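# Carry tube rack from next room's counter to desk

## Task

Bring the tube rack from the counter in the neighbouring room and set it on the desk. It must finish upright, with each tube seated all the way down in a hole. If the rack or any tube touches the floor, the task fails. The connecting door swings shut on its own, but a magnetic wall holder can keep it open. The robot must not fall or end up leaning, or the task fails. Anything that stays in place only because the robot holds it does not count. At the end, release everything and back away.

## Robot and tools

ROBOT. A Hello Robot Stretch 4, about 1.6 m tall, with one arm: an omni-wheel base (rim within 0.23 m of its centre), a lift on a mast, a telescoping arm reaching forward, a three-joint wrist (yaw, pitch, roll) and a two-finger gripper with bendable steel fingers. Loose objects may occasionally get a brief push from outside.

FRAMES. Base frame: origin on the floor below the base centre, x forward, y left, z up. hand_pose is reported in it (a point between the open fingertips; with all wrist joints at 0 its axes equal the base frame's), but its printed position can be slightly off. The odometry frame is the base frame as it was when the scene began. base_odometry counts wheel turns only, so slipping looks like travel; heading is positive leftward, -3.142 to 3.142.

execute_actions. Argument "actions": a list holding exactly one action, or empty (then it only reports state and pictures). Optional "cameras": list of head_camera, head_left_camera, head_right_camera, wrist_camera or all; omitted/null/["all"] gives every camera, [] gives none, an unknown name rejects the call. An action contains "base", "joints" or both, plus optional "pace" and "contact_limits"; or it is {"end_of_arm": "enable_torque"} by itself, which re-powers wrist or gripper motors that shut off, holding them where they are. Motions in one action begin together and may finish at different times.
- "base": exactly one relative move from the base's last reported position: {"translate_m": d} straight drive, forward positive, -2 to 2 m; {"strafe_m": d} sideways, left positive, -2 to 2 m; {"rotate_rad": d} turn in place, counter-clockwise (left) positive, -3.2 to 3.2 rad.
- "joints": absolute targets by name, each a single number: lift_m 0 to 1.2 m; arm_m 0 to 0.55 m (extension); wrist_yaw_rad -1.134 to 4.276 (0 forward, positive left, 3.14 folded back, above 3.4 the arm may obstruct); wrist_pitch_rad -1.117 to 4.259 (0 level, 1.57 pointing down); wrist_roll_rad -1.117 to 4.259 (0 = fingers level with each other, positive turns clockwise viewed from behind); gripper_m -0.038 to 0.141 m (fingertip gap; negative means fingers press together). A target outside a joint's range is clipped and executed, with a note. Any other bad value or unknown key rejects the call and nothing moves. Done tolerances: lift and arm ±0.004, yaw and roll ±0.02, pitch ±0.05, gripper ±0.004.
- "pace": "slow", "default", "fast" or "max"; base speeds 0.1/0.3/0.4/0.6 m/s and 1/2/3/4 rad/s. With the lift above 0.2 the base is slowed further, down to 0.3 m/s and 1 rad/s at lift 1.2.
- "contact_limits": only {"arm_m": x}, 0 (gentlest) to 0.75 (firmest), default 0.5; the arm stops when it pushes harder.
One action lasts at most 15 s. Anything omitted from an action may keep driving toward its previous target without the status showing it. If a result reports a stop, later execute_actions, wait and finished_scene calls in that same reply are skipped. To unfold the wrist at the start, send lift_m 0.4 with wrist_yaw_rad 0.

wait: {"seconds": 0 to 10}; commands nothing, returns state and pictures. zoom_image: {"camera", "region": [x0, y0, x1, y1]} in pixels of that camera's latest full image, at most 504 by 504. read_manual returns only licence texts. finished_scene: {"scene": current scene number}; irreversible, reports success, and the goal must still hold. Answering without a tool call ends everything.

RESULTS. base_status and joint_status: "done" (for the base, wheels turned the commanded amount even if slipping); "off_target" (resting short, may still push); "contact_stop_at_<key>" (hit something; that part goes slack, a loaded lift may sink, a slack base may roll); "limit_stop_at_<name>", including at_tilt (lean over 6 degrees: lift, arm and wheels slack and refuse commands until upright) and at_own_body (joint about to hit the robot; moving away works; likely with pitch below -0.2 and roll below -0.4 or above 4); "time_out"; "torque_fault" (a wrist/gripper motor strained to its maximum, e.g. gripper pressed by base or arm, or over about 2 kg held level; it goes limp until enable_torque). After such stops the old target is dropped. on_its_own lists things not commanded; its "held at" is the held target, not the position. lidar_m: 12 distances in metres, 30-degree sectors starting straight ahead and going counter-clockwise (4th left, 7th behind, 10th right); "-" means nothing or closer than 0.25 m; sees from about 0.15 m up, misses glass, thin legs and much behind. wrist_depth_mm: 7x7 grid from top left, 100 to 2000 mm, "-" invalid; shows the robot's body. turned_by_wheels vs turned_by_imu differing by over about 0.1 rad means a bump or slip; heading error is roughly their difference. base_tilt in degrees, forward and right positive, with a fixed bias up to about 1.5. motor_effort: percent of maximum, positive toward higher joint values, bracket = peak in last action; noisy with fixed offsets. For wheel_0, wheel_1, wheel_2 positive means turning right.

GRIPPING. Command a gap smaller than the object; squeezing tighter pulls it toward the wrist (up to a third of the shortfall), opening pushes it out. Gripper reading and "done" do not prove a hold; a firm grip at command 0 or above shows in gripper_m effort. Fingertips jammed on a surface: raise the lift.

CAMERAS. head_camera looks forward and down from the mast top (turn the base to look around); head_left_camera and head_right_camera are fisheyes looking more steeply down, showing base and arm; wrist_camera looks along the fingers. Calibration lines give K, distortion and base-to-camera transforms; these are slightly inaccurate, more so for the wrist.

AVOID. Driving or turning with over 1 kg held and arm_m above 0.2, especially fast; strong pushes or pulls with a high gripper or high contact limit (tipping); drops, slams, hard hits; letting the rack or tubes reach the floor. Fewer robot-seconds is better.

Each tool is called after "Call:" by a JSON object that holds its "name" and its "arguments".

## Session

Call:
{"name": "execute_actions", "arguments": {"actions": []}}

Scene clock: 0.00 s.
base_odometry: x=+0.000 y=+0.000 heading=+0.000 (m, m, rad; odometry frame)
turned_by_wheels: +0.000 (rad since the last result)
turned_by_imu: +0.000 (rad since the last result)
base_tilt: forward=+0.0 right=+0.2 (deg)
lidar_m: 1.07 1.96 2.94 0.96 0.84 0.85 0.91 0.78 0.80 0.97 0.86 0.89
base_status: not commanded
joint_positions: lift_m=+0.213 arm_m=-0.001 wrist_yaw_rad=+3.071 wrist_pitch_rad=-0.011 wrist_roll_rad=-0.018 gripper_m=+0.057
joint_status: not commanded
motor_effort: lift_m=+20 arm_m=+0 wrist_yaw_rad=-3 wrist_pitch_rad=-7 wrist_roll_rad=+3 gripper_m=-1 wheel_0=-2 wheel_1=+1 wheel_2=+0 (%)
hand_pose: x=-0.1114 y=+0.1076 z=+0.3950 quat_wxyz=(+0.035, +0.005, -0.009, +0.999) (m; base frame)
wrist_depth_mm: 122 136 1078 1366 1708 1464 778 / 106 137 1078 1308 1182 1078 960 / 110 138 268 1366 1708 1499 1336 / 136 167 1098 1397 1661 1576 1366 / 788 904 1025 1397 1308 1576 1366 / 788 891 199 167 1042 1182 1160 / 798 842 976 - 904 798 809
pictures: head_camera, head_left_camera, head_right_camera, wrist_camera
Images, in order (width x height): head_camera 420x560, head_left_camera 420x672, head_right_camera 420x672, wrist_camera 616x392.

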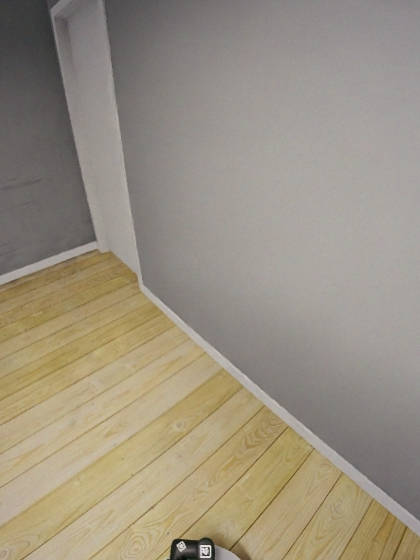

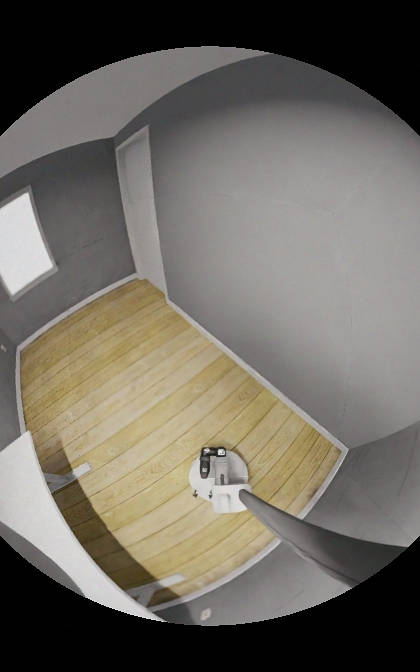

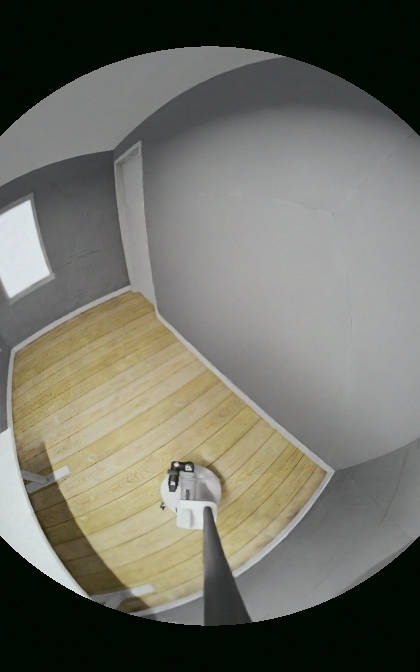

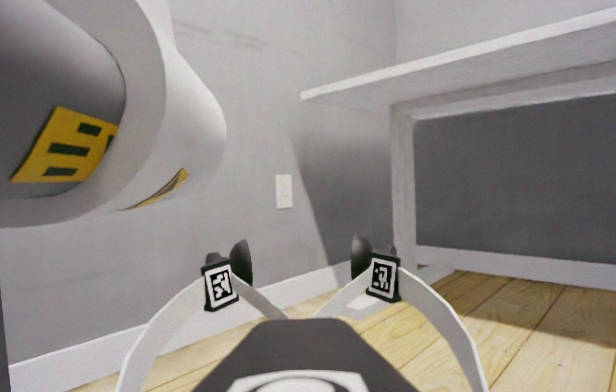

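Call:
{"name": "execute_actions", "arguments": {"actions": [{"base":{"rotate_rad":0.85}}], "cameras": ["head_camera"]}}

Call:
{"name": "execute_actions", "arguments": {"actions": [{"base":{"translate_m":1.8},"pace":"fast"}], "cameras": []}}

Call:
{"name": "execute_actions", "arguments": {"actions": [{"base":{"rotate_rad":-1.57}}], "cameras": ["head_camera","head_left_camera"]}}

Scene clock: 6.80 s.
base_odometry: x=+0.000 y=+0.000 heading=+0.849 (m, m, rad; odometry frame)
turned_by_wheels: +0.849 (rad since the last result)
turned_by_imu: +0.842 (rad since the last result)
base_tilt: forward=-0.2 right=+0.1 (deg)
lidar_m: 2.94 1.07 0.85 0.83 0.91 0.80 0.78 0.88 0.90 0.86 0.95 1.43
base_status: done
joint_positions: lift_m=+0.213 arm_m=-0.001 wrist_yaw_rad=+3.071 wrist_pitch_rad=-0.011 wrist_roll_rad=-0.018 gripper_m=+0.057
joint_status: not commanded
motor_effort: lift_m=+20(20) arm_m=+0(0) wrist_yaw_rad=-2(3) wrist_pitch_rad=-8(6) wrist_roll_rad=+3(3) gripper_m=-5(5) wheel_0=-5(11) wheel_1=-3(13) wheel_2=-2(10) (%)
hand_pose: x=-0.1114 y=+0.1076 z=+0.3950 quat_wxyz=(+0.035, +0.005, -0.009, +0.999) (m; base frame)
wrist_depth_mm: 122 136 878 891 878 866 866 / 106 137 891 891 891 866 866 / 110 138 270 904 891 854 878 / 136 167 917 904 891 878 866 / 946 917 904 931 904 891 878 / 976 946 198 166 878 891 878 / 917 854 904 - 891 798 809
pictures: head_camera
Images, in order (width x height): head_camera 420x560.

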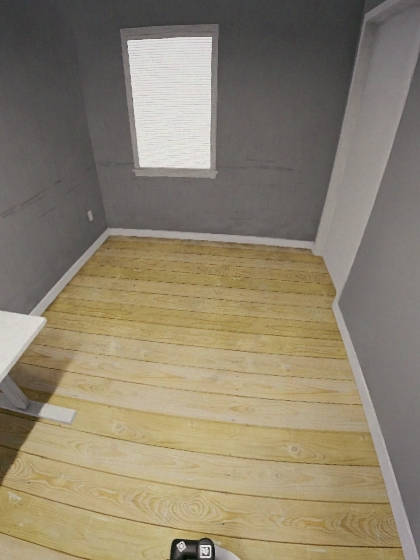

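Scene clock: 12.60 s.
base_odometry: x=+1.189 y=+1.352 heading=+0.849 (m, m, rad; odometry frame)
turned_by_wheels: +0.000 (rad since the last result)
turned_by_imu: -0.005 (rad since the last result)
base_tilt: forward=-0.2 right=+0.3 (deg)
lidar_m: 1.13 1.23 1.45 1.41 1.26 1.15 2.60 1.40 1.11 1.08 1.28 1.19
base_status: done
joint_positions: lift_m=+0.213 arm_m=-0.001 wrist_yaw_rad=+3.071 wrist_pitch_rad=-0.011 wrist_roll_rad=-0.018 gripper_m=+0.057
joint_status: not commanded
motor_effort: lift_m=+20(20) arm_m=+0(0) wrist_yaw_rad=-2(3) wrist_pitch_rad=-7(7) wrist_roll_rad=+3(2) gripper_m=-4(4) wheel_0=+1(10) wheel_1=+0(9) wheel_2=+2(13) (%)
hand_pose: x=-0.1114 y=+0.1076 z=+0.3950 quat_wxyz=(+0.035, +0.005, -0.009, +0.999) (m; base frame)
wrist_depth_mm: 122 136 - - - - 1921 / 106 137 - - - 1537 1182 / 109 138 268 - - - 1921 / 136 167 - - - - - / 1537 - - - 1756 1983 1756 / 1366 1281 198 166 1042 1138 1160 / 946 866 960 - 878 809 831
pictures: none
No camera images: the call's "cameras" was empty. Leave "cameras" out to get every camera's image.

Scene clock: 14.67 s.
base_odometry: x=+1.189 y=+1.352 heading=-0.720 (m, m, rad; odometry frame)
turned_by_wheels: -1.570 (rad since the last result)
turned_by_imu: -1.551 (rad since the last result)
base_tilt: forward=-0.1 right=+0.0 (deg)
lidar_m: 1.07 1.27 1.19 1.14 1.24 1.44 1.41 1.27 1.17 2.59 1.40 1.12
base_status: done
joint_positions: lift_m=+0.213 arm_m=-0.001 wrist_yaw_rad=+3.071 wrist_pitch_rad=-0.011 wrist_roll_rad=-0.018 gripper_m=+0.057
joint_status: not commanded
motor_effort: lift_m=+20(20) arm_m=+0(0) wrist_yaw_rad=-2(3) wrist_pitch_rad=-6(7) wrist_roll_rad=+3(3) gripper_m=-4(3) wheel_0=+4(7) wheel_1=+1(7) wheel_2=+2(9) (%)
hand_pose: x=-0.1114 y=+0.1076 z=+0.3950 quat_wxyz=(+0.035, +0.005, -0.009, +0.999) (m; base frame)
wrist_depth_mm: 122 136 1464 1464 1464 1430 1430 / 106 137 1537 1499 1464 1430 1464 / 110 138 270 1537 1537 1499 1430 / 136 167 1499 1499 1464 1430 1499 / 1537 1576 1576 1576 1537 1499 1464 / 1366 1308 198 166 1025 1182 1138 / 917 854 960 - 904 798 798
pictures: head_camera, head_left_camera
Images, in order (width x height): head_camera 420x560, head_left_camera 420x672.

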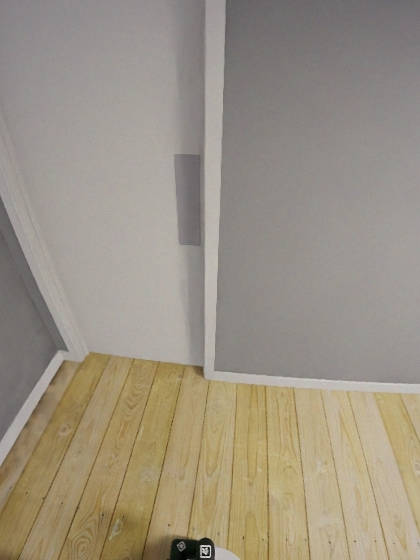

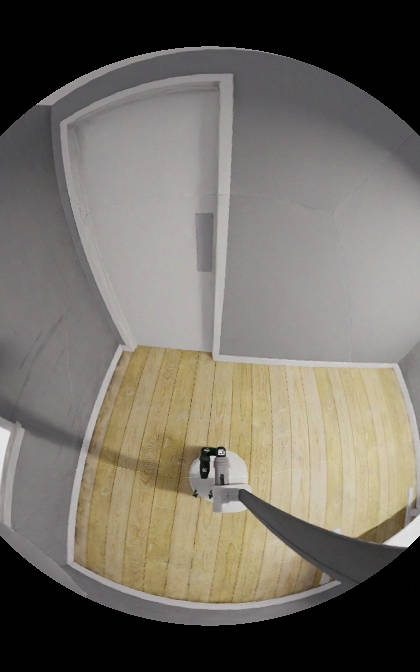

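Push door, hinged on the left. Push with the base.

Call:
{"name": "execute_actions", "arguments": {"actions": [{"base":{"strafe_m":0.42}}], "cameras": []}}

Call:
{"name": "execute_actions", "arguments": {"actions": [{"base":{"translate_m":0.85}}], "cameras": []}}

Call:
{"name": "execute_actions", "arguments": {"actions": [{"base":{"translate_m":1.0},"pace":"slow"}], "cameras": ["head_camera","head_left_camera"]}}

Scene clock: 22.00 s.
base_odometry: x=+1.466 y=+1.667 heading=-0.720 (m, m, rad; odometry frame)
turned_by_wheels: +0.000 (rad since the last result)
turned_by_imu: +0.001 (rad since the last result)
base_tilt: forward=-0.3 right=+0.1 (deg)
lidar_m: 1.20 0.97 0.75 0.70 0.75 1.25 1.36 1.48 1.54 3.01 1.47 1.15
base_status: done
joint_positions: lift_m=+0.213 arm_m=-0.001 wrist_yaw_rad=+3.071 wrist_pitch_rad=-0.011 wrist_roll_rad=-0.018 gripper_m=+0.057
joint_status: not commanded
motor_effort: lift_m=+20(20) arm_m=+0(0) wrist_yaw_rad=-2(2) wrist_pitch_rad=-4(6) wrist_roll_rad=+3(2) gripper_m=-4(4) wheel_0=-4(14) wheel_1=+0(13) wheel_2=+0(2) (%)
hand_pose: x=-0.1114 y=+0.1076 z=+0.3950 quat_wxyz=(+0.035, +0.005, -0.009, +0.999) (m; base frame)
wrist_depth_mm: 122 136 1430 1430 1430 1430 917 / 106 137 1464 1499 1430 1397 960 / 109 138 270 1499 1464 1430 960 / 136 167 1464 1499 1499 1430 991 / 1537 1537 1576 1537 1464 1499 991 / 1366 1336 198 167 1042 1182 976 / 917 854 946 - 904 788 809
pictures: none
No camera images: the call's "cameras" was empty. Leave "cameras" out to get every camera's image.

Scene clock: 26.33 s.
base_odometry: x=+2.105 y=+1.107 heading=-0.720 (m, m, rad; odometry frame)
turned_by_wheels: +0.001 (rad since the last result)
turned_by_imu: -0.002 (rad since the last result)
base_tilt: forward=-0.2 right=+0.2 (deg)
lidar_m: 0.35 0.40 0.58 0.64 0.71 1.05 2.21 2.09 2.40 0.83 0.45 0.37
base_status: done
joint_positions: lift_m=+0.213 arm_m=-0.001 wrist_yaw_rad=+3.071 wrist_pitch_rad=-0.011 wrist_roll_rad=-0.018 gripper_m=+0.057
joint_status: not commanded
motor_effort: lift_m=+20(20) arm_m=+0(0) wrist_yaw_rad=-2(2) wrist_pitch_rad=-7(6) wrist_roll_rad=+3(3) gripper_m=-4(2) wheel_0=+4(11) wheel_1=+4(7) wheel_2=+1(10) (%)
hand_pose: x=-0.1114 y=+0.1076 z=+0.3950 quat_wxyz=(+0.035, +0.005, -0.009, +0.999) (m; base frame)
wrist_depth_mm: 122 136 - - - 1229 798 / 106 137 - - - 1205 831 / 110 138 270 - - 1281 831 / 136 167 - - - 1255 842 / - - - - 1756 1281 854 / 1336 1308 198 166 1042 1118 842 / 931 854 960 - 904 788 778
pictures: none
No camera images: the call's "cameras" was empty. Leave "cameras" out to get every camera's image.

action 0: "base": translate_m = 1.0 would last too long for one action: at the pace "slow" translate_m can be at most 0.766 in either direction: name a faster pace, or command the rest in another action

Call:
{"name": "execute_actions", "arguments": {"actions": [{"base":{"translate_m":0.76},"pace":"slow"}], "cameras": []}}

Call:
{"name": "execute_actions", "arguments": {"actions": [{"base":{"translate_m":0.3},"pace":"slow"}], "cameras": ["head_camera","head_left_camera"]}}

Scene clock: 38.63 s.
base_odometry: x=+2.676 y=+0.607 heading=-0.719 (m, m, rad; odometry frame)
turned_by_wheels: +0.001 (rad since the last result)
turned_by_imu: +0.051 (rad since the last result)
base_tilt: forward=+0.0 right=+0.1 (deg)
lidar_m: 0.31 0.25 - 0.25 0.29 0.95 2.96 0.58 0.57 2.55 2.24 1.82
base_status: done
joint_positions: lift_m=+0.214 arm_m=-0.001 wrist_yaw_rad=+3.071 wrist_pitch_rad=-0.011 wrist_roll_rad=-0.018 gripper_m=+0.057
joint_status: not commanded
motor_effort: lift_m=+18(20) arm_m=+1(1) wrist_yaw_rad=-3(63) wrist_pitch_rad=-8(7) wrist_roll_rad=+3(3) gripper_m=-3(4) wheel_0=+8(28) wheel_1=+12(19) wheel_2=-8(24) (%)
hand_pose: x=-0.1115 y=+0.1074 z=+0.3950 quat_wxyz=(+0.035, +0.005, -0.009, +0.999) (m; base frame)
wrist_depth_mm: 133 136 - - - 1060 399 / - 137 - - - 1098 362 / 110 138 267 - - 1098 366 / 135 168 - - - 1118 373 / - - - - 1661 1138 379 / 1336 1336 198 167 1025 1008 379 / 931 854 960 - 878 809 384
pictures: none
No camera images: the call's "cameras" was empty. Leave "cameras" out to get every camera's image.

Scene clock: 42.90 s.
base_odometry: x=+2.902 y=+0.410 heading=-0.718 (m, m, rad; odometry frame)
turned_by_wheels: +0.000 (rad since the last result)
turned_by_imu: +0.001 (rad since the last result)
base_tilt: forward=-0.2 right=+0.1 (deg)
lidar_m: 1.27 0.25 - 0.25 0.25 0.44 3.25 0.81 1.07 2.59 1.87 1.51
base_status: done
joint_positions: lift_m=+0.214 arm_m=-0.001 wrist_yaw_rad=+3.071 wrist_pitch_rad=-0.011 wrist_roll_rad=-0.018 gripper_m=+0.057
joint_status: not commanded
motor_effort: lift_m=+18(18) arm_m=+1(1) wrist_yaw_rad=-4(3) wrist_pitch_rad=-8(7) wrist_roll_rad=+3(3) gripper_m=-2(3) wheel_0=+3(8) wheel_1=+8(13) wheel_2=-5(13) (%)
hand_pose: x=-0.1115 y=+0.1074 z=+0.3950 quat_wxyz=(+0.035, +0.005, -0.009, +0.999) (m; base frame)
wrist_depth_mm: 133 135 - - - 334 203 / - 137 - - - 343 206 / 110 138 268 - - 347 208 / 135 167 - - - 355 211 / 778 - - - 1576 364 206 / 778 1308 198 167 1042 324 216 / 798 854 960 - 917 309 218
pictures: head_camera, head_left_camera
Images, in order (width x height): head_camera 420x560, head_left_camera 420x672.

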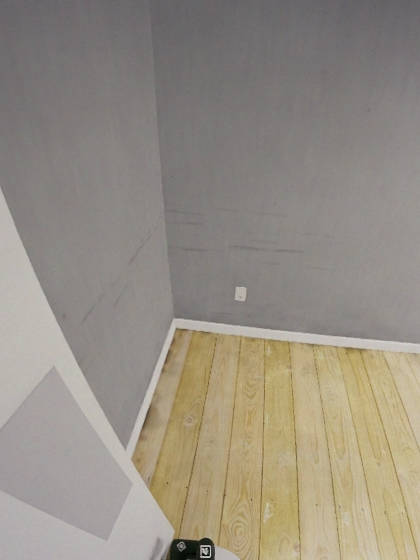

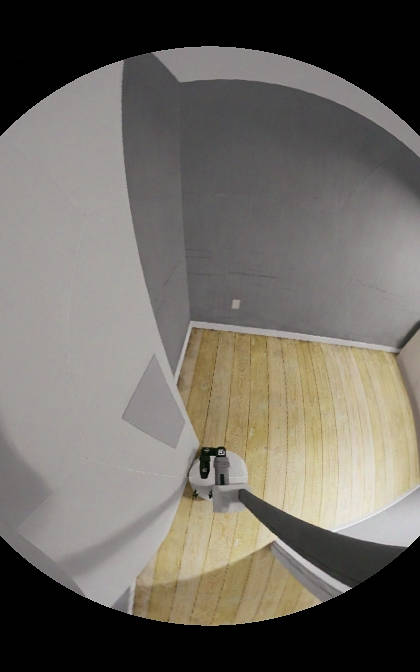

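Call:
{"name": "execute_actions", "arguments": {"actions": [{"base":{"strafe_m":0.4},"pace":"slow"}], "cameras": ["head_left_camera"]}}

Call:
{"name": "execute_actions", "arguments": {"actions": [{"base":{"strafe_m":-0.4}}], "cameras": ["head_left_camera"]}}

Call:
{"name": "execute_actions", "arguments": {"actions": [{"base":{"rotate_rad":-1.57}}], "cameras": ["head_left_camera","head_camera"]}}

Scene clock: 48.93 s.
base_odometry: x=+3.017 y=+0.549 heading=-0.692 (m, m, rad; odometry frame)
turned_by_wheels: +0.026 (rad since the last result)
turned_by_imu: -0.032 (rad since the last result)
base_tilt: forward=-0.2 right=+0.1 (deg)
lidar_m: 0.97 0.26 0.25 - 0.25 0.30 3.22 0.88 0.98 2.74 1.95 1.53
base_status: strafe_m contact_stop (by the wheels' count: +0.181 of +0.400)
joint_positions: lift_m=+0.213 arm_m=-0.001 wrist_yaw_rad=+3.071 wrist_pitch_rad=-0.011 wrist_roll_rad=-0.018 gripper_m=+0.057
joint_status: not commanded
on_its_own: the wheels are slack since a contact_stop
motor_effort: lift_m=+20(20) arm_m=+0(1) wrist_yaw_rad=-2(0) wrist_pitch_rad=-6(7) wrist_roll_rad=+2(3) gripper_m=-3(5) wheel_0=-1(24) wheel_1=+0(36) wheel_2=+0(11) (%)
hand_pose: x=-0.1115 y=+0.1076 z=+0.3950 quat_wxyz=(+0.035, +0.005, -0.009, +0.999) (m; base frame)
wrist_depth_mm: 122 136 - - 375 204 153 / 106 137 - - 384 208 156 / 110 138 270 - 394 211 157 / 136 167 - - 410 214 159 / - - - - 300 216 160 / 1366 1336 199 167 342 204 162 / 931 842 946 - 368 200 163
pictures: head_left_camera
Images, in order (width x height): head_left_camera 420x672.

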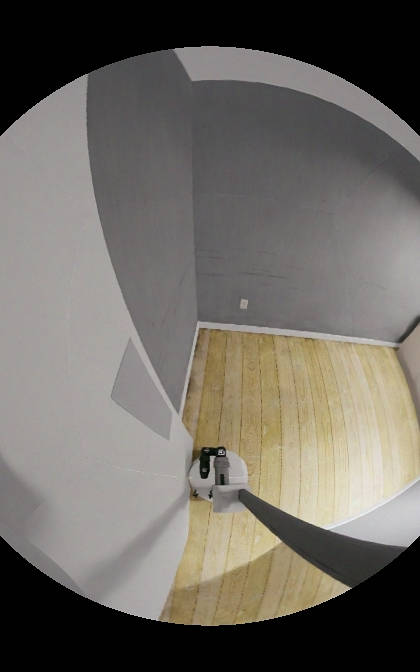

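not run: a stop came earlier in this reply.

not run: a stop came earlier in this reply.

Call:
{"name": "execute_actions", "arguments": {"actions": [{"base":{"strafe_m":-0.4}}], "cameras": []}}

Call:
{"name": "execute_actions", "arguments": {"actions": [{"base":{"rotate_rad":-1.57}}], "cameras": ["head_left_camera","head_camera","wrist_camera"]}}

Scene clock: 55.00 s.
base_odometry: x=+2.762 y=+0.242 heading=-0.692 (m, m, rad; odometry frame)
turned_by_wheels: +0.000 (rad since the last result)
turned_by_imu: +0.003 (rad since the last result)
base_tilt: forward=-0.2 right=+0.3 (deg)
lidar_m: 1.46 0.98 0.59 0.58 0.62 1.26 0.72 0.69 1.04 2.34 1.88 1.48
base_status: done
joint_positions: lift_m=+0.213 arm_m=-0.001 wrist_yaw_rad=+3.071 wrist_pitch_rad=-0.011 wrist_roll_rad=-0.018 gripper_m=+0.057
joint_status: not commanded
motor_effort: lift_m=+20(20) arm_m=+1(1) wrist_yaw_rad=-2(3) wrist_pitch_rad=-5(7) wrist_roll_rad=+4(2) gripper_m=-2(4) wheel_0=+3(11) wheel_1=-2(11) wheel_2=+0(0) (%)
hand_pose: x=-0.1115 y=+0.1076 z=+0.3950 quat_wxyz=(+0.035, +0.005, -0.009, +0.999) (m; base frame)
wrist_depth_mm: 122 136 - - - 1430 683 / 106 136 - - - 1430 683 / 110 138 268 - - 1537 683 / 136 167 - - - 1499 699 / 778 768 - - 1756 1537 691 / 788 788 198 167 1025 1182 707 / 778 778 946 - 917 788 707
pictures: none
No camera images: the call's "cameras" was empty. Leave "cameras" out to get every camera's image.

Scene clock: 57.07 s.
base_odometry: x=+2.762 y=+0.242 heading=-2.262 (m, m, rad; odometry frame)
turned_by_wheels: -1.569 (rad since the last result)
turned_by_imu: -1.551 (rad since the last result)
base_tilt: forward=-0.2 right=+0.3 (deg)
lidar_m: 2.33 1.87 1.50 1.46 0.98 0.61 0.57 0.62 1.26 0.71 0.68 1.05
base_status: done
joint_positions: lift_m=+0.213 arm_m=-0.001 wrist_yaw_rad=+3.071 wrist_pitch_rad=-0.011 wrist_roll_rad=-0.018 gripper_m=+0.057
joint_status: not commanded
motor_effort: lift_m=+20(20) arm_m=+0(1) wrist_yaw_rad=-2(2) wrist_pitch_rad=-7(7) wrist_roll_rad=+3(4) gripper_m=-4(3) wheel_0=+4(10) wheel_1=+2(10) wheel_2=+1(7) (%)
hand_pose: x=-0.1115 y=+0.1076 z=+0.3950 quat_wxyz=(+0.035, +0.005, -0.009, +0.999) (m; base frame)
wrist_depth_mm: 122 136 691 699 842 820 809 / 106 137 707 699 831 820 820 / 110 138 270 699 831 831 831 / 136 167 707 715 842 842 831 / 715 707 715 715 732 842 842 / 715 723 199 167 723 854 842 / 715 723 715 - 842 798 820
pictures: head_camera, head_left_camera, wrist_camera
camera_calibration (this result's frames):
wrist_camera: T_world_to_cam=[[0.089761, 0.995654, -0.0248267, -0.0908377], [0.0435001, -0.0288227, -0.998638, 0.444018], [-0.995013, 0.0885587, -0.0458982, 0.126163], [0, 0, 0, 1]] pos_world=[0.114373, 0.0920679, 0.446949]
Images, in order (width x height): head_camera 420x560, head_left_camera 420x672, wrist_camera 616x392.

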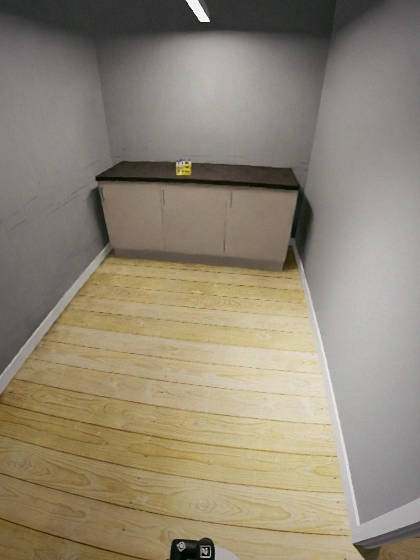

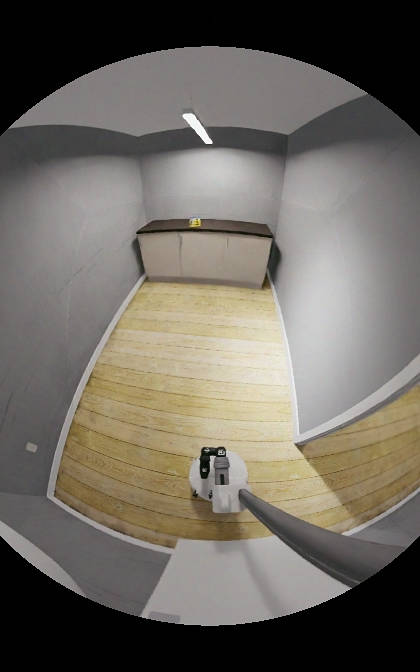

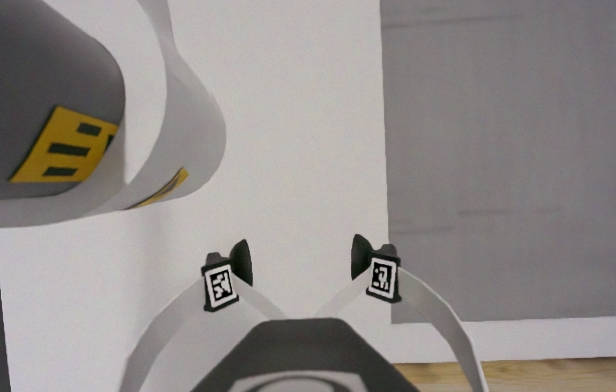

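Door held.

Call:
{"name": "execute_actions", "arguments": {"actions": [{"base":{"translate_m":1.65},"joints":{"lift_m":0.95,"wrist_yaw_rad":0,"gripper_m":0.14},"pace":"fast"}], "cameras": []}}

Call:
{"name": "execute_actions", "arguments": {"actions": [{"base":{"strafe_m":0.33}}], "cameras": ["head_camera","wrist_camera"]}}

Scene clock: 65.47 s.
base_odometry: x=+1.711 y=-1.030 heading=-2.261 (m, m, rad; odometry frame)
turned_by_wheels: +0.001 (rad since the last result)
turned_by_imu: -0.003 (rad since the last result)
base_tilt: forward=-0.3 right=+0.3 (deg)
lidar_m: 0.70 0.77 1.17 1.25 1.38 2.07 2.24 1.09 0.85 0.82 0.89 0.70
base_status: done
joint_positions: lift_m=+0.950 arm_m=-0.001 wrist_yaw_rad=+0.000 wrist_pitch_rad=-0.011 wrist_roll_rad=-0.018 gripper_m=+0.140
joint_status: all done
motor_effort: lift_m=+22(26) arm_m=+0(1) wrist_yaw_rad=-3(6) wrist_pitch_rad=-5(7) wrist_roll_rad=+2(3) gripper_m=+2(3) wheel_0=+3(7) wheel_1=+2(10) wheel_2=+3(13) (%)
hand_pose: x=+0.4586 y=-0.0873 z=+1.1313 quat_wxyz=(+1.000, -0.009, -0.006, +0.000) (m; base frame)
wrist_depth_mm: 1229 1160 1118 1098 1060 1042 1025 / 1205 1160 1118 1138 1060 1078 1025 / 1229 1205 1138 1118 1098 1060 1042 / 1255 1182 1182 1138 1098 1078 1042 / 1229 1205 1160 1138 1118 1042 1025 / 809 640 661 159 676 654 683 / 554 525 574 - 539 500 488
pictures: none
No camera images: the call's "cameras" was empty. Leave "cameras" out to get every camera's image.

Scene clock: 67.90 s.
base_odometry: x=+1.965 y=-1.240 heading=-2.261 (m, m, rad; odometry frame)
turned_by_wheels: +0.000 (rad since the last result)
turned_by_imu: +0.000 (rad since the last result)
base_tilt: forward=-0.3 right=+0.3 (deg)
lidar_m: 0.73 0.81 0.95 0.93 1.03 1.55 2.24 1.51 1.20 1.16 0.97 0.76
base_status: done
joint_positions: lift_m=+0.950 arm_m=-0.001 wrist_yaw_rad=+0.000 wrist_pitch_rad=-0.011 wrist_roll_rad=-0.018 gripper_m=+0.140
joint_status: not commanded
motor_effort: lift_m=+21(22) arm_m=+0(0) wrist_yaw_rad=-4(3) wrist_pitch_rad=-6(5) wrist_roll_rad=+2(2) gripper_m=+1(1) wheel_0=-2(13) wheel_1=+1(11) wheel_2=+0(3) (%)
hand_pose: x=+0.4586 y=-0.0874 z=+1.1314 quat_wxyz=(+1.000, -0.009, -0.006, +0.000) (m; base frame)
wrist_depth_mm: 1205 1182 1138 1182 1098 1098 1042 / 1229 1205 1182 1138 1118 1098 1078 / 1229 1255 1205 1160 1118 1060 1060 / 1182 1255 1205 1138 1118 1118 1098 / 1182 1229 1205 1160 1138 1025 1078 / 809 676 654 159 654 654 676 / 585 569 574 - 535 504 488
pictures: head_camera, wrist_camera
camera_calibration (this result's frames):
wrist_camera: T_world_to_cam=[[-0.0190636, -0.99951, -0.0248263, -0.0540417], [-0.0454314, 0.0256711, -0.998638, 1.19453], [0.998786, -0.0179097, -0.0458986, -0.179243], [0, 0, 0, 1]] pos_world=[0.232264, -0.0878905, 1.18334]
Images, in order (width x height): head_camera 420x560, wrist_camera 616x392.

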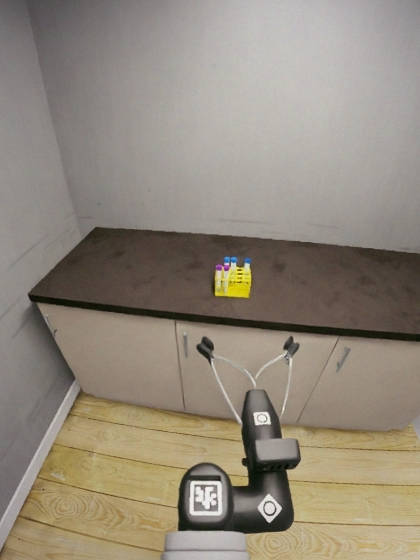

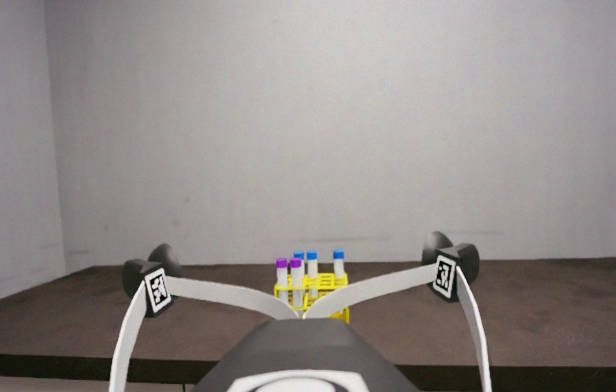

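Call:
{"name": "execute_actions", "arguments": {"actions": [{"joints":{"lift_m":0.78,"arm_m":0.2}}], "cameras": ["head_camera","wrist_camera"]}}

Scene clock: 72.20 s.
base_odometry: x=+1.965 y=-1.240 heading=-2.261 (m, m, rad; odometry frame)
turned_by_wheels: +0.000 (rad since the last result)
turned_by_imu: +0.002 (rad since the last result)
base_tilt: forward=-0.2 right=+0.3 (deg)
lidar_m: 0.74 0.81 0.95 0.94 1.01 1.55 2.23 1.51 1.18 1.16 0.95 0.77
base_status: not commanded
joint_positions: lift_m=+0.780 arm_m=+0.199 wrist_yaw_rad=+0.000 wrist_pitch_rad=-0.011 wrist_roll_rad=-0.018 gripper_m=+0.140
joint_status: all done
motor_effort: lift_m=+17(19) arm_m=+7(7) wrist_yaw_rad=-3(3) wrist_pitch_rad=-6(6) wrist_roll_rad=+2(4) gripper_m=+0(0) wheel_0=-2(2) wheel_1=+1(1) wheel_2=+0(0) (%)
hand_pose: x=+0.6582 y=-0.0874 z=+0.9617 quat_wxyz=(+1.000, -0.009, -0.006, +0.000) (m; base frame)
wrist_depth_mm: 1008 1008 976 960 917 878 878 / 1042 1008 976 946 931 891 866 / 1042 1008 1008 960 931 917 891 / 1060 1025 991 484 946 917 891 / 554 521 492 445 445 377 413 / 359 343 330 159 309 300 296 / 384 368 364 - 336 327 320
pictures: head_camera, wrist_camera
camera_calibration (this result's frames):
wrist_camera: T_world_to_cam=[[-0.0191459, -0.999508, -0.0248271, -0.0544179], [-0.0453861, 0.0256749, -0.99864, 1.03416], [0.998786, -0.017993, -0.0458553, -0.386406], [0, 0, 0, 1]] pos_world=[0.431832, -0.0878956, 1.01368]
Images, in order (width x height): head_camera 420x560, wrist_camera 616x392.

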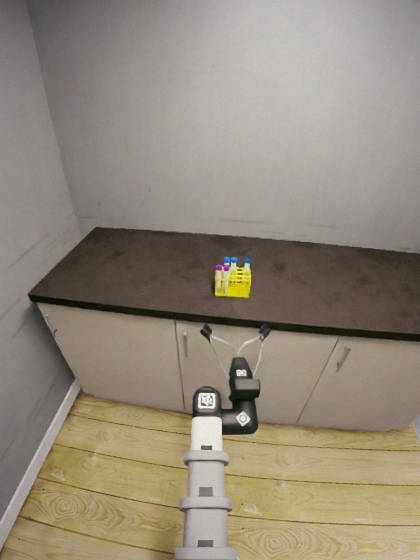

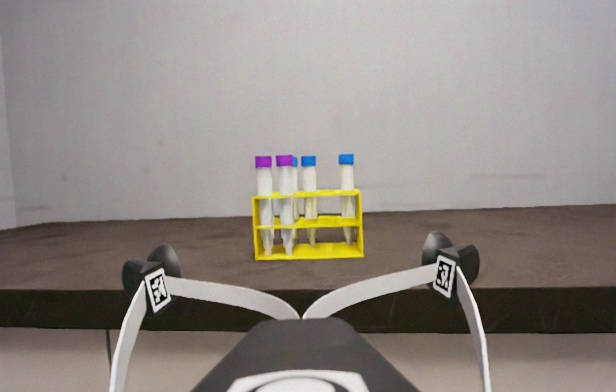

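Call:
{"name": "execute_actions", "arguments": {"actions": [{"joints":{"arm_m":0.44},"pace":"slow"}], "cameras": ["wrist_camera"]}}

Call:
{"name": "execute_actions", "arguments": {"actions": [{"joints":{"gripper_m":0.07}}], "cameras": []}}

Call:
{"name": "execute_actions", "arguments": {"actions": [{"joints":{"lift_m":0.86},"pace":"slow"}], "cameras": ["head_camera","wrist_camera"]}}

Scene clock: 81.10 s.
base_odometry: x=+1.965 y=-1.240 heading=-2.261 (m, m, rad; odometry frame)
turned_by_wheels: +0.000 (rad since the last result)
turned_by_imu: +0.003 (rad since the last result)
base_tilt: forward=-0.2 right=+0.1 (deg)
lidar_m: 0.75 0.82 0.96 0.92 1.02 1.54 2.25 1.50 1.19 1.16 0.95 0.76
base_status: not commanded
joint_positions: lift_m=+0.780 arm_m=+0.439 wrist_yaw_rad=+0.000 wrist_pitch_rad=-0.011 wrist_roll_rad=-0.018 gripper_m=+0.140
joint_status: all done
motor_effort: lift_m=+17(17) arm_m=+7(8) wrist_yaw_rad=-3(2) wrist_pitch_rad=-6(7) wrist_roll_rad=+2(3) gripper_m=+0(1) wheel_0=-3(3) wheel_1=+1(1) wheel_2=+0(0) (%)
hand_pose: x=+0.8982 y=-0.0874 z=+0.9617 quat_wxyz=(+1.000, -0.009, -0.006, +0.000) (m; base frame)
wrist_depth_mm: 768 768 723 715 691 668 661 / 788 759 723 723 699 691 661 / 798 768 732 707 707 676 676 / 788 778 203 255 699 691 676 / 544 521 204 255 252 373 402 / 297 246 200 159 224 236 249 / 203 189 200 - 198 181 179
pictures: wrist_camera
camera_calibration (this result's frames):
wrist_camera: T_world_to_cam=[[-0.0191532, -0.999508, -0.024827, -0.0498191], [-0.0453859, 0.0256751, -0.99864, 1.04505], [0.998786, -0.0180003, -0.0458553, -0.626085], [0, 0, 0, 1]] pos_world=[0.671801, -0.0878961, 1.01368]
Images, in order (width x height): wrist_camera 616x392.

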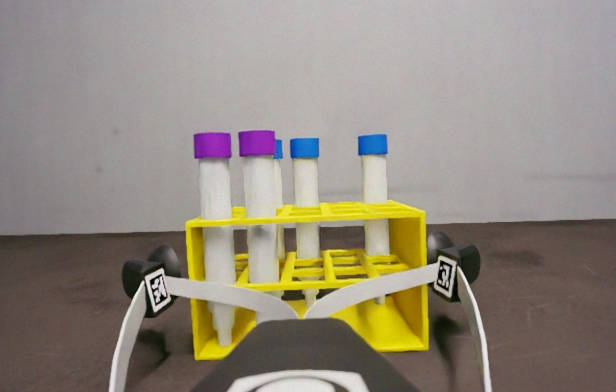

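Scene clock: 82.83 s.
base_odometry: x=+1.965 y=-1.240 heading=-2.261 (m, m, rad; odometry frame)
turned_by_wheels: +0.000 (rad since the last result)
turned_by_imu: +0.001 (rad since the last result)
base_tilt: forward=-0.1 right=+0.3 (deg)
lidar_m: 0.75 0.82 0.95 0.93 1.01 1.54 2.25 1.52 1.20 1.15 0.95 0.76
base_status: not commanded
joint_positions: lift_m=+0.780 arm_m=+0.439 wrist_yaw_rad=+0.000 wrist_pitch_rad=-0.011 wrist_roll_rad=-0.018 gripper_m=+0.071
joint_status: all done
motor_effort: lift_m=+17(17) arm_m=+7(7) wrist_yaw_rad=-3(3) wrist_pitch_rad=-6(7) wrist_roll_rad=+2(2) gripper_m=-29(27) wheel_0=-2(2) wheel_1=+1(1) wheel_2=+0(0) (%)
hand_pose: x=+0.8982 y=-0.0874 z=+0.9617 quat_wxyz=(+1.000, -0.009, -0.006, +0.000) (m; base frame)
wrist_depth_mm: 768 750 723 707 699 676 654 / 788 750 732 715 699 668 661 / 788 778 184 715 707 683 668 / 798 778 185 241 699 699 683 / 549 517 186 242 231 415 404 / 296 180 183 181 191 218 248 / 200 199 187 - 191 182 179
pictures: none
No camera images: the call's "cameras" was empty. Leave "cameras" out to get every camera's image.

Scene clock: 84.37 s.
base_odometry: x=+1.965 y=-1.240 heading=-2.261 (m, m, rad; odometry frame)
turned_by_wheels: +0.000 (rad since the last result)
turned_by_imu: +0.001 (rad since the last result)
base_tilt: forward=-0.2 right=+0.3 (deg)
lidar_m: 0.72 0.82 0.96 0.92 1.01 1.52 2.23 1.51 1.19 1.16 0.93 0.74
base_status: not commanded
joint_positions: lift_m=+0.860 arm_m=+0.439 wrist_yaw_rad=+0.000 wrist_pitch_rad=-0.011 wrist_roll_rad=-0.018 gripper_m=+0.071
joint_status: all done
motor_effort: lift_m=+23(24) arm_m=+7(7) wrist_yaw_rad=-2(3) wrist_pitch_rad=-10(8) wrist_roll_rad=+2(3) gripper_m=-27(27) wheel_0=-3(3) wheel_1=+1(1) wheel_2=+0(0) (%)
hand_pose: x=+0.8982 y=-0.0874 z=+1.0410 quat_wxyz=(+1.000, -0.009, -0.005, +0.000) (m; base frame)
wrist_depth_mm: 768 750 732 715 691 668 654 / 788 750 732 723 707 676 668 / 778 768 185 715 707 691 676 / 809 768 186 241 707 699 683 / 798 778 187 241 231 699 683 / 525 180 183 180 190 392 445 / 362 359 190 - 206 327 320
pictures: head_camera, wrist_camera
camera_calibration (this result's frames):
wrist_camera: T_world_to_cam=[[-0.0191744, -0.999508, -0.02481, -0.0478486], [-0.0462581, 0.0256749, -0.9986, 1.12497], [0.998745, -0.0179999, -0.0467277, -0.621529], [0, 0, 0, 1]] pos_world=[0.671871, -0.087896, 1.09317]
Images, in order (width x height): head_camera 420x560, wrist_camera 616x392.

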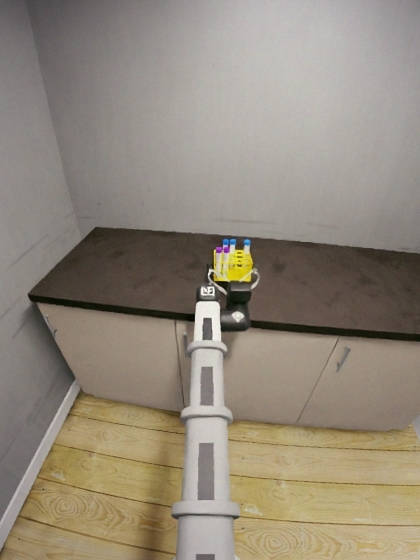

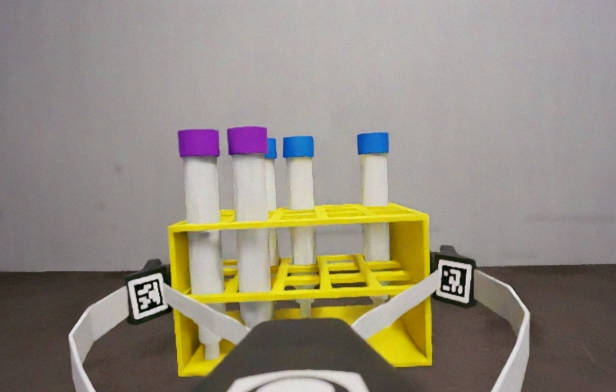

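Call:
{"name": "execute_actions", "arguments": {"actions": [{"joints":{"arm_m":0},"base":{"translate_m":-1.77}}], "cameras": []}}

Call:
{"name": "execute_actions", "arguments": {"actions": [{"base":{"rotate_rad":-1.58},"pace":"slow"}], "cameras": ["head_camera"]}}

Scene clock: 95.97 s.
base_odometry: x=+3.093 y=+0.124 heading=-2.262 (m, m, rad; odometry frame)
turned_by_wheels: +0.000 (rad since the last result)
turned_by_imu: +0.012 (rad since the last result)
base_tilt: forward=-0.2 right=+0.2 (deg)
lidar_m: 0.41 1.50 1.17 1.14 0.77 0.61 0.46 0.49 0.72 1.10 1.03 0.48
base_status: done
joint_positions: lift_m=+0.860 arm_m=+0.001 wrist_yaw_rad=+0.000 wrist_pitch_rad=-0.010 wrist_roll_rad=-0.018 gripper_m=+0.071
joint_status: all done
motor_effort: lift_m=+22(23) arm_m=-6(7) wrist_yaw_rad=-2(4) wrist_pitch_rad=-11(11) wrist_roll_rad=+2(3) gripper_m=-28(26) wheel_0=-4(10) wheel_1=-2(5) wheel_2=+1(10) (%)
hand_pose: x=+0.4605 y=-0.0875 z=+1.0410 quat_wxyz=(+1.000, -0.009, -0.005, +0.000) (m; base frame)
wrist_depth_mm: 1499 - - - - - 1499 / 1464 - - - - - 1499 / 1397 - 185 - - - 1537 / 1464 - 187 241 - - 1576 / 1430 1756 187 242 233 - 1537 / 1397 180 183 181 190 - 1576 / 1397 1863 190 - 205 - 1576
pictures: none
No camera images: the call's "cameras" was empty. Leave "cameras" out to get every camera's image.

Scene clock: 98.83 s.
base_odometry: x=+3.093 y=+0.124 heading=+2.443 (m, m, rad; odometry frame)
turned_by_wheels: -1.579 (rad since the last result)
turned_by_imu: -1.560 (rad since the last result)
base_tilt: forward=-0.2 right=+0.2 (deg)
lidar_m: 0.42 1.04 1.57 2.50 1.48 1.17 1.14 0.75 0.58 0.46 0.49 0.50
base_status: done
joint_positions: lift_m=+0.860 arm_m=+0.001 wrist_yaw_rad=+0.000 wrist_pitch_rad=-0.010 wrist_roll_rad=-0.018 gripper_m=+0.071
joint_status: not commanded
motor_effort: lift_m=+22(22) arm_m=-7(7) wrist_yaw_rad=-3(2) wrist_pitch_rad=-8(9) wrist_roll_rad=+3(4) gripper_m=-28(28) wheel_0=+5(6) wheel_1=+5(3) wheel_2=+3(6) (%)
hand_pose: x=+0.4606 y=-0.0874 z=+1.0410 quat_wxyz=(+1.000, -0.009, -0.005, +0.000) (m; base frame)
wrist_depth_mm: 750 831 - - - 1430 585 / 768 820 - - - 1430 591 / 778 809 185 - - 1464 603 / 788 820 187 240 - 1464 597 / 788 768 187 242 232 1281 609 / 809 180 182 181 191 1205 615 / 809 798 190 - 205 1576 621
pictures: head_camera
Images, in order (width x height): head_camera 420x560.

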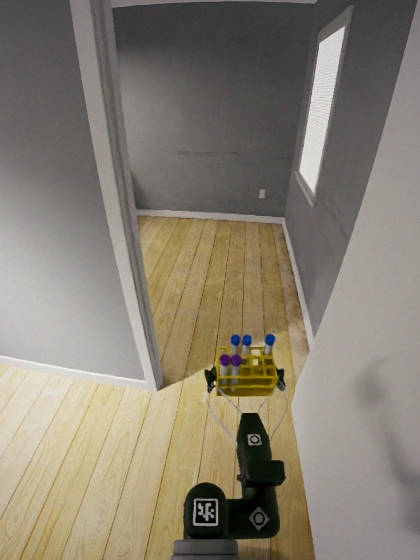

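Call:
{"name": "execute_actions", "arguments": {"actions": [{"base":{"strafe_m":-0.06}}], "cameras": []}}

Call:
{"name": "execute_actions", "arguments": {"actions": [{"base":{"translate_m":1.9}}], "cameras": []}}

Call:
{"name": "execute_actions", "arguments": {"actions": [{"base":{"strafe_m":1.8}}], "cameras": ["head_camera"]}}

Scene clock: 104.90 s.
base_odometry: x=+3.132 y=+0.169 heading=+2.443 (m, m, rad; odometry frame)
turned_by_wheels: +0.000 (rad since the last result)
turned_by_imu: +0.003 (rad since the last result)
base_tilt: forward=-0.2 right=+0.2 (deg)
lidar_m: 0.43 1.06 1.54 2.57 1.49 1.17 1.16 0.71 0.54 0.40 0.43 0.50
base_status: done
joint_positions: lift_m=+0.860 arm_m=+0.001 wrist_yaw_rad=+0.000 wrist_pitch_rad=-0.010 wrist_roll_rad=-0.018 gripper_m=+0.071
joint_status: not commanded
motor_effort: lift_m=+22(22) arm_m=-7(6) wrist_yaw_rad=-2(2) wrist_pitch_rad=-11(11) wrist_roll_rad=+3(3) gripper_m=-27(27) wheel_0=+2(9) wheel_1=+0(8) wheel_2=+0(1) (%)
hand_pose: x=+0.4606 y=-0.0874 z=+1.0410 quat_wxyz=(+1.000, -0.009, -0.005, +0.000) (m; base frame)
wrist_depth_mm: 768 - - - - 1308 496 / 768 - - - - 1281 500 / 759 - 185 - - 1366 504 / 778 - 186 242 - 1336 512 / 788 798 187 242 231 668 517 / 788 180 183 181 191 621 525 / 809 904 190 - 206 1430 525
pictures: none
No camera images: the call's "cameras" was empty. Leave "cameras" out to get every camera's image.

Scene clock: 112.70 s.
base_odometry: x=+1.677 y=+1.391 heading=+2.443 (m, m, rad; odometry frame)
turned_by_wheels: +0.001 (rad since the last result)
turned_by_imu: -0.005 (rad since the last result)
base_tilt: forward=-0.2 right=+0.1 (deg)
lidar_m: 0.40 1.80 1.65 2.23 1.05 0.84 1.69 0.97 0.76 0.75 0.81 0.49
base_status: done
joint_positions: lift_m=+0.860 arm_m=+0.001 wrist_yaw_rad=+0.000 wrist_pitch_rad=-0.010 wrist_roll_rad=-0.018 gripper_m=+0.071
joint_status: not commanded
motor_effort: lift_m=+22(22) arm_m=-6(6) wrist_yaw_rad=-2(2) wrist_pitch_rad=-12(11) wrist_roll_rad=+3(2) gripper_m=-29(27) wheel_0=+4(11) wheel_1=+3(6) wheel_2=+1(11) (%)
hand_pose: x=+0.4606 y=-0.0874 z=+1.0410 quat_wxyz=(+1.000, -0.009, -0.005, +0.000) (m; base frame)
wrist_depth_mm: 1499 1537 1499 1464 1397 1366 1138 / 1537 1499 1464 1430 1397 1397 1160 / 1661 1537 187 1464 1366 1430 1138 / 1537 1537 188 242 1430 1397 1160 / 1576 1576 189 242 233 1366 1205 / 1618 180 183 181 190 1366 1182 / 1618 1618 190 - 206 1430 1229
pictures: none
No camera images: the call's "cameras" was empty. Leave "cameras" out to get every camera's image.

Scene clock: 120.03 s.
base_odometry: x=+0.520 y=+0.013 heading=+2.443 (m, m, rad; odometry frame)
turned_by_wheels: +0.000 (rad since the last result)
turned_by_imu: -0.001 (rad since the last result)
base_tilt: forward=-0.1 right=+0.1 (deg)
lidar_m: 0.41 1.20 1.23 1.20 0.81 0.62 0.60 0.64 0.99 2.53 2.47 0.48
base_status: done
joint_positions: lift_m=+0.860 arm_m=+0.001 wrist_yaw_rad=+0.000 wrist_pitch_rad=-0.010 wrist_roll_rad=-0.018 gripper_m=+0.071
joint_status: not commanded
motor_effort: lift_m=+22(22) arm_m=-6(6) wrist_yaw_rad=-2(3) wrist_pitch_rad=-11(10) wrist_roll_rad=+3(4) gripper_m=-27(29) wheel_0=-3(11) wheel_1=+1(15) wheel_2=+0(1) (%)
hand_pose: x=+0.4606 y=-0.0874 z=+1.0410 quat_wxyz=(+1.000, -0.009, -0.005, +0.000) (m; base frame)
wrist_depth_mm: 1618 1708 1661 1618 1537 1499 1537 / 1618 1808 1708 1661 1618 1537 1499 / 1537 1708 185 1661 1661 1537 1499 / 1537 1708 187 242 1618 1576 1537 / 1499 1756 187 242 232 1618 1537 / 1098 180 183 181 191 854 1618 / 1464 1756 190 - 206 1661 1618
pictures: head_camera
Images, in order (width x height): head_camera 420x560.

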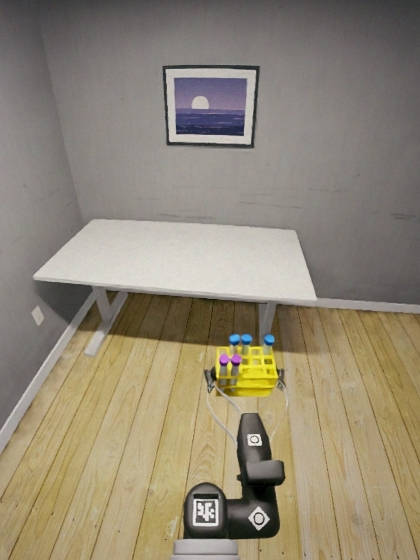

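Call:
{"name": "execute_actions", "arguments": {"actions": [{"base":{"translate_m":0.55},"joints":{"arm_m":0.3,"lift_m":0.68}}], "cameras": ["head_camera","wrist_camera"]}}

Scene clock: 126.73 s.
base_odometry: x=+0.098 y=+0.366 heading=+2.443 (m, m, rad; odometry frame)
turned_by_wheels: +0.000 (rad since the last result)
turned_by_imu: +0.001 (rad since the last result)
base_tilt: forward=-0.1 right=+0.1 (deg)
lidar_m: 0.56 0.62 0.91 1.15 1.24 1.15 1.16 1.25 1.84 2.58 0.74 0.57
base_status: done
joint_positions: lift_m=+0.680 arm_m=+0.299 wrist_yaw_rad=+0.000 wrist_pitch_rad=-0.010 wrist_roll_rad=-0.018 gripper_m=+0.071
joint_status: all done
motor_effort: lift_m=+19(19) arm_m=+7(6) wrist_yaw_rad=-3(2) wrist_pitch_rad=-10(11) wrist_roll_rad=+3(2) gripper_m=-26(26) wheel_0=+3(8) wheel_1=+2(10) wheel_2=+0(11) (%)
hand_pose: x=+0.7582 y=-0.0874 z=+0.8612 quat_wxyz=(+1.000, -0.009, -0.005, +0.000) (m; base frame)
wrist_depth_mm: 854 831 820 798 768 750 750 / 878 842 831 798 778 768 759 / 904 842 185 809 788 778 768 / 878 866 187 240 798 788 768 / 891 866 188 242 232 788 778 / 564 180 183 181 189 415 473 / 382 377 190 - 206 345 342
pictures: head_camera, wrist_camera
camera_calibration (this result's frames):
wrist_camera: T_world_to_cam=[[-0.0191531, -0.999509, -0.0247957, -0.055012], [-0.0467753, 0.0256688, -0.998576, 0.939313], [0.998722, -0.017966, -0.047244, -0.48968], [0, 0, 0, 1]] pos_world=[0.531937, -0.0878937, 0.913477]
Images, in order (width x height): head_camera 420x560, wrist_camera 616x392.

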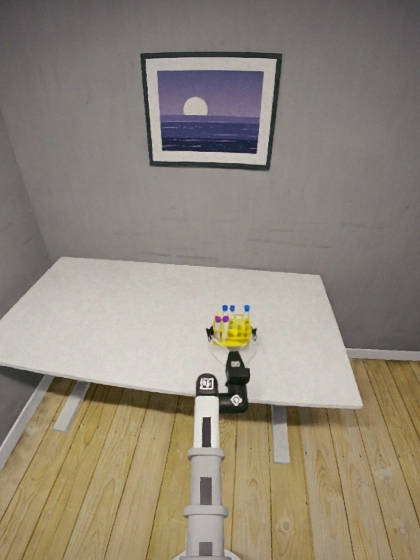

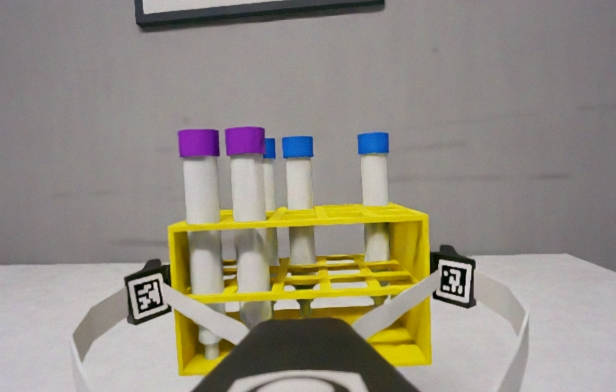

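Call:
{"name": "execute_actions", "arguments": {"actions": [{"joints":{"lift_m":0.595},"pace":"slow"}], "cameras": []}}

Call:
{"name": "execute_actions", "arguments": {"actions": [{"joints":{"gripper_m":0.14}}], "cameras": ["wrist_camera"]}}

Call:
{"name": "execute_actions", "arguments": {"actions": [{"joints":{"arm_m":0.1}}], "cameras": []}}

Call:
{"name": "execute_actions", "arguments": {"actions": [{"joints":{"lift_m":0.72,"gripper_m":0.0}}], "cameras": ["wrist_camera"]}}

Scene clock: 133.70 s.
base_odometry: x=+0.098 y=+0.366 heading=+2.443 (m, m, rad; odometry frame)
turned_by_wheels: +0.000 (rad since the last result)
turned_by_imu: +0.003 (rad since the last result)
base_tilt: forward=-0.3 right=+0.1 (deg)
lidar_m: 0.59 0.62 0.93 1.14 1.25 1.17 1.15 1.23 1.85 2.58 0.72 0.58
base_status: not commanded
joint_positions: lift_m=+0.595 arm_m=+0.299 wrist_yaw_rad=+0.000 wrist_pitch_rad=-0.010 wrist_roll_rad=-0.018 gripper_m=+0.071
joint_status: all done
motor_effort: lift_m=+18(15) arm_m=+7(7) wrist_yaw_rad=-3(3) wrist_pitch_rad=-9(8) wrist_roll_rad=+2(2) gripper_m=-30(28) wheel_0=+3(3) wheel_1=+2(2) wheel_2=+0(1) (%)
hand_pose: x=+0.7582 y=-0.0874 z=+0.7763 quat_wxyz=(+1.000, -0.009, -0.005, +0.000) (m; base frame)
wrist_depth_mm: 866 831 809 788 798 778 750 / 878 842 820 798 788 759 759 / 891 866 186 809 798 788 768 / 904 854 187 241 798 788 759 / 574 535 188 242 231 433 421 / 309 180 182 181 190 228 259 / 211 207 187 - 191 190 187
pictures: none
No camera images: the call's "cameras" was empty. Leave "cameras" out to get every camera's image.

Scene clock: 135.43 s.
base_odometry: x=+0.098 y=+0.366 heading=+2.443 (m, m, rad; odometry frame)
turned_by_wheels: +0.000 (rad since the last result)
turned_by_imu: +0.001 (rad since the last result)
base_tilt: forward=-0.2 right=+0.2 (deg)
lidar_m: 0.57 0.61 0.93 1.14 1.25 1.18 1.15 1.24 1.87 2.58 0.73 0.57
base_status: not commanded
joint_positions: lift_m=+0.595 arm_m=+0.299 wrist_yaw_rad=+0.000 wrist_pitch_rad=-0.011 wrist_roll_rad=-0.018 gripper_m=+0.140
joint_status: all done
motor_effort: lift_m=+18(18) arm_m=+7(7) wrist_yaw_rad=-3(2) wrist_pitch_rad=-7(12) wrist_roll_rad=+3(2) gripper_m=-1(29) wheel_0=+3(3) wheel_1=+2(2) wheel_2=+0(1) (%)
hand_pose: x=+0.7582 y=-0.0874 z=+0.7765 quat_wxyz=(+1.000, -0.009, -0.005, +0.000) (m; base frame)
wrist_depth_mm: 866 842 809 809 788 768 741 / 878 866 831 820 788 778 750 / 878 842 831 809 809 778 768 / 878 878 202 257 809 778 750 / 574 549 203 260 239 394 424 / 310 259 204 158 235 249 262 / 212 199 206 - 200 191 189
pictures: wrist_camera
camera_calibration (this result's frames):
wrist_camera: T_world_to_cam=[[-0.0191361, -0.999509, -0.024809, -0.0571151], [-0.0460855, 0.025669, -0.998608, 0.854224], [0.998754, -0.0179661, -0.0465541, -0.494243], [0, 0, 0, 1]] pos_world=[0.531902, -0.0878937, 0.828608]
Images, in order (width x height): wrist_camera 616x392.

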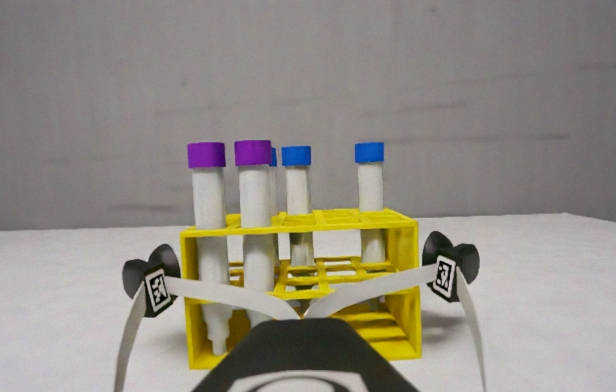

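Scene clock: 137.13 s.
base_odometry: x=+0.098 y=+0.366 heading=+2.443 (m, m, rad; odometry frame)
turned_by_wheels: +0.000 (rad since the last result)
turned_by_imu: +0.001 (rad since the last result)
base_tilt: forward=-0.1 right=+0.2 (deg)
lidar_m: 0.57 0.61 0.93 1.13 1.25 1.17 1.15 1.23 1.87 2.56 0.74 0.57
base_status: not commanded
joint_positions: lift_m=+0.595 arm_m=+0.101 wrist_yaw_rad=+0.000 wrist_pitch_rad=-0.011 wrist_roll_rad=-0.018 gripper_m=+0.140
joint_status: all done
motor_effort: lift_m=+18(18) arm_m=-7(8) wrist_yaw_rad=-2(3) wrist_pitch_rad=-7(8) wrist_roll_rad=+2(2) gripper_m=+2(1) wheel_0=+3(3) wheel_1=+2(2) wheel_2=+0(1) (%)
hand_pose: x=+0.5606 y=-0.0874 z=+0.7766 quat_wxyz=(+1.000, -0.009, -0.006, +0.000) (m; base frame)
wrist_depth_mm: 1060 1042 1025 991 960 960 946 / 1060 1060 1025 1025 976 960 931 / 1098 1060 1025 1008 976 991 946 / 1098 1078 1025 462 991 976 946 / 585 554 462 424 424 397 427 / 312 262 254 159 257 250 265 / 255 249 241 - 227 224 218
pictures: none
No camera images: the call's "cameras" was empty. Leave "cameras" out to get every camera's image.

Scene clock: 139.50 s.
base_odometry: x=+0.098 y=+0.366 heading=+2.443 (m, m, rad; odometry frame)
turned_by_wheels: +0.000 (rad since the last result)
turned_by_imu: +0.001 (rad since the last result)
base_tilt: forward=-0.2 right=+0.2 (deg)
lidar_m: 0.55 0.60 0.93 1.14 1.25 1.17 1.15 1.25 1.85 2.57 0.75 0.57
base_status: not commanded
joint_positions: lift_m=+0.720 arm_m=+0.101 wrist_yaw_rad=+0.000 wrist_pitch_rad=-0.011 wrist_roll_rad=-0.018 gripper_m=+0.000
joint_status: all done
motor_effort: lift_m=+22(23) arm_m=-7(7) wrist_yaw_rad=-2(2) wrist_pitch_rad=-9(8) wrist_roll_rad=+3(3) gripper_m=-7(7) wheel_0=+3(3) wheel_1=+2(2) wheel_2=+1(0) (%)
hand_pose: x=+0.5606 y=-0.0874 z=+0.9012 quat_wxyz=(+1.000, -0.009, -0.006, +0.000) (m; base frame)
wrist_depth_mm: 1025 1042 991 976 960 960 931 / 1078 1078 1025 991 976 960 960 / 1098 1060 1025 1025 1008 976 960 / 1098 1060 1042 1008 991 976 946 / 1098 1078 1042 218 976 976 960 / 683 676 185 190 185 597 580 / 469 433 469 - 445 404 415
pictures: wrist_camera
camera_calibration (this result's frames):
wrist_camera: T_world_to_cam=[[-0.0192774, -0.999506, -0.0248157, -0.0577609], [-0.0457334, 0.0256759, -0.998624, 0.96948], [0.998768, -0.018116, -0.0462058, -0.291367], [0, 0, 0, 1]] pos_world=[0.334232, -0.087903, 0.953249]
Images, in order (width x height): wrist_camera 616x392.

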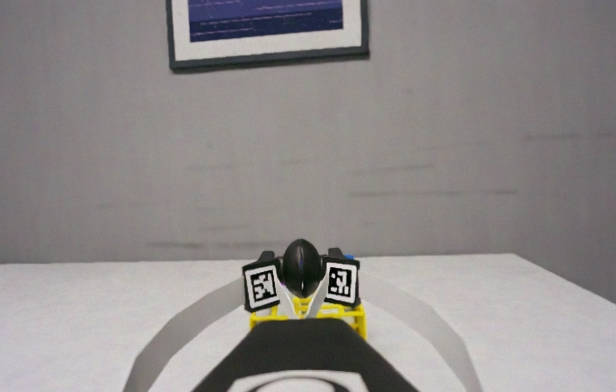

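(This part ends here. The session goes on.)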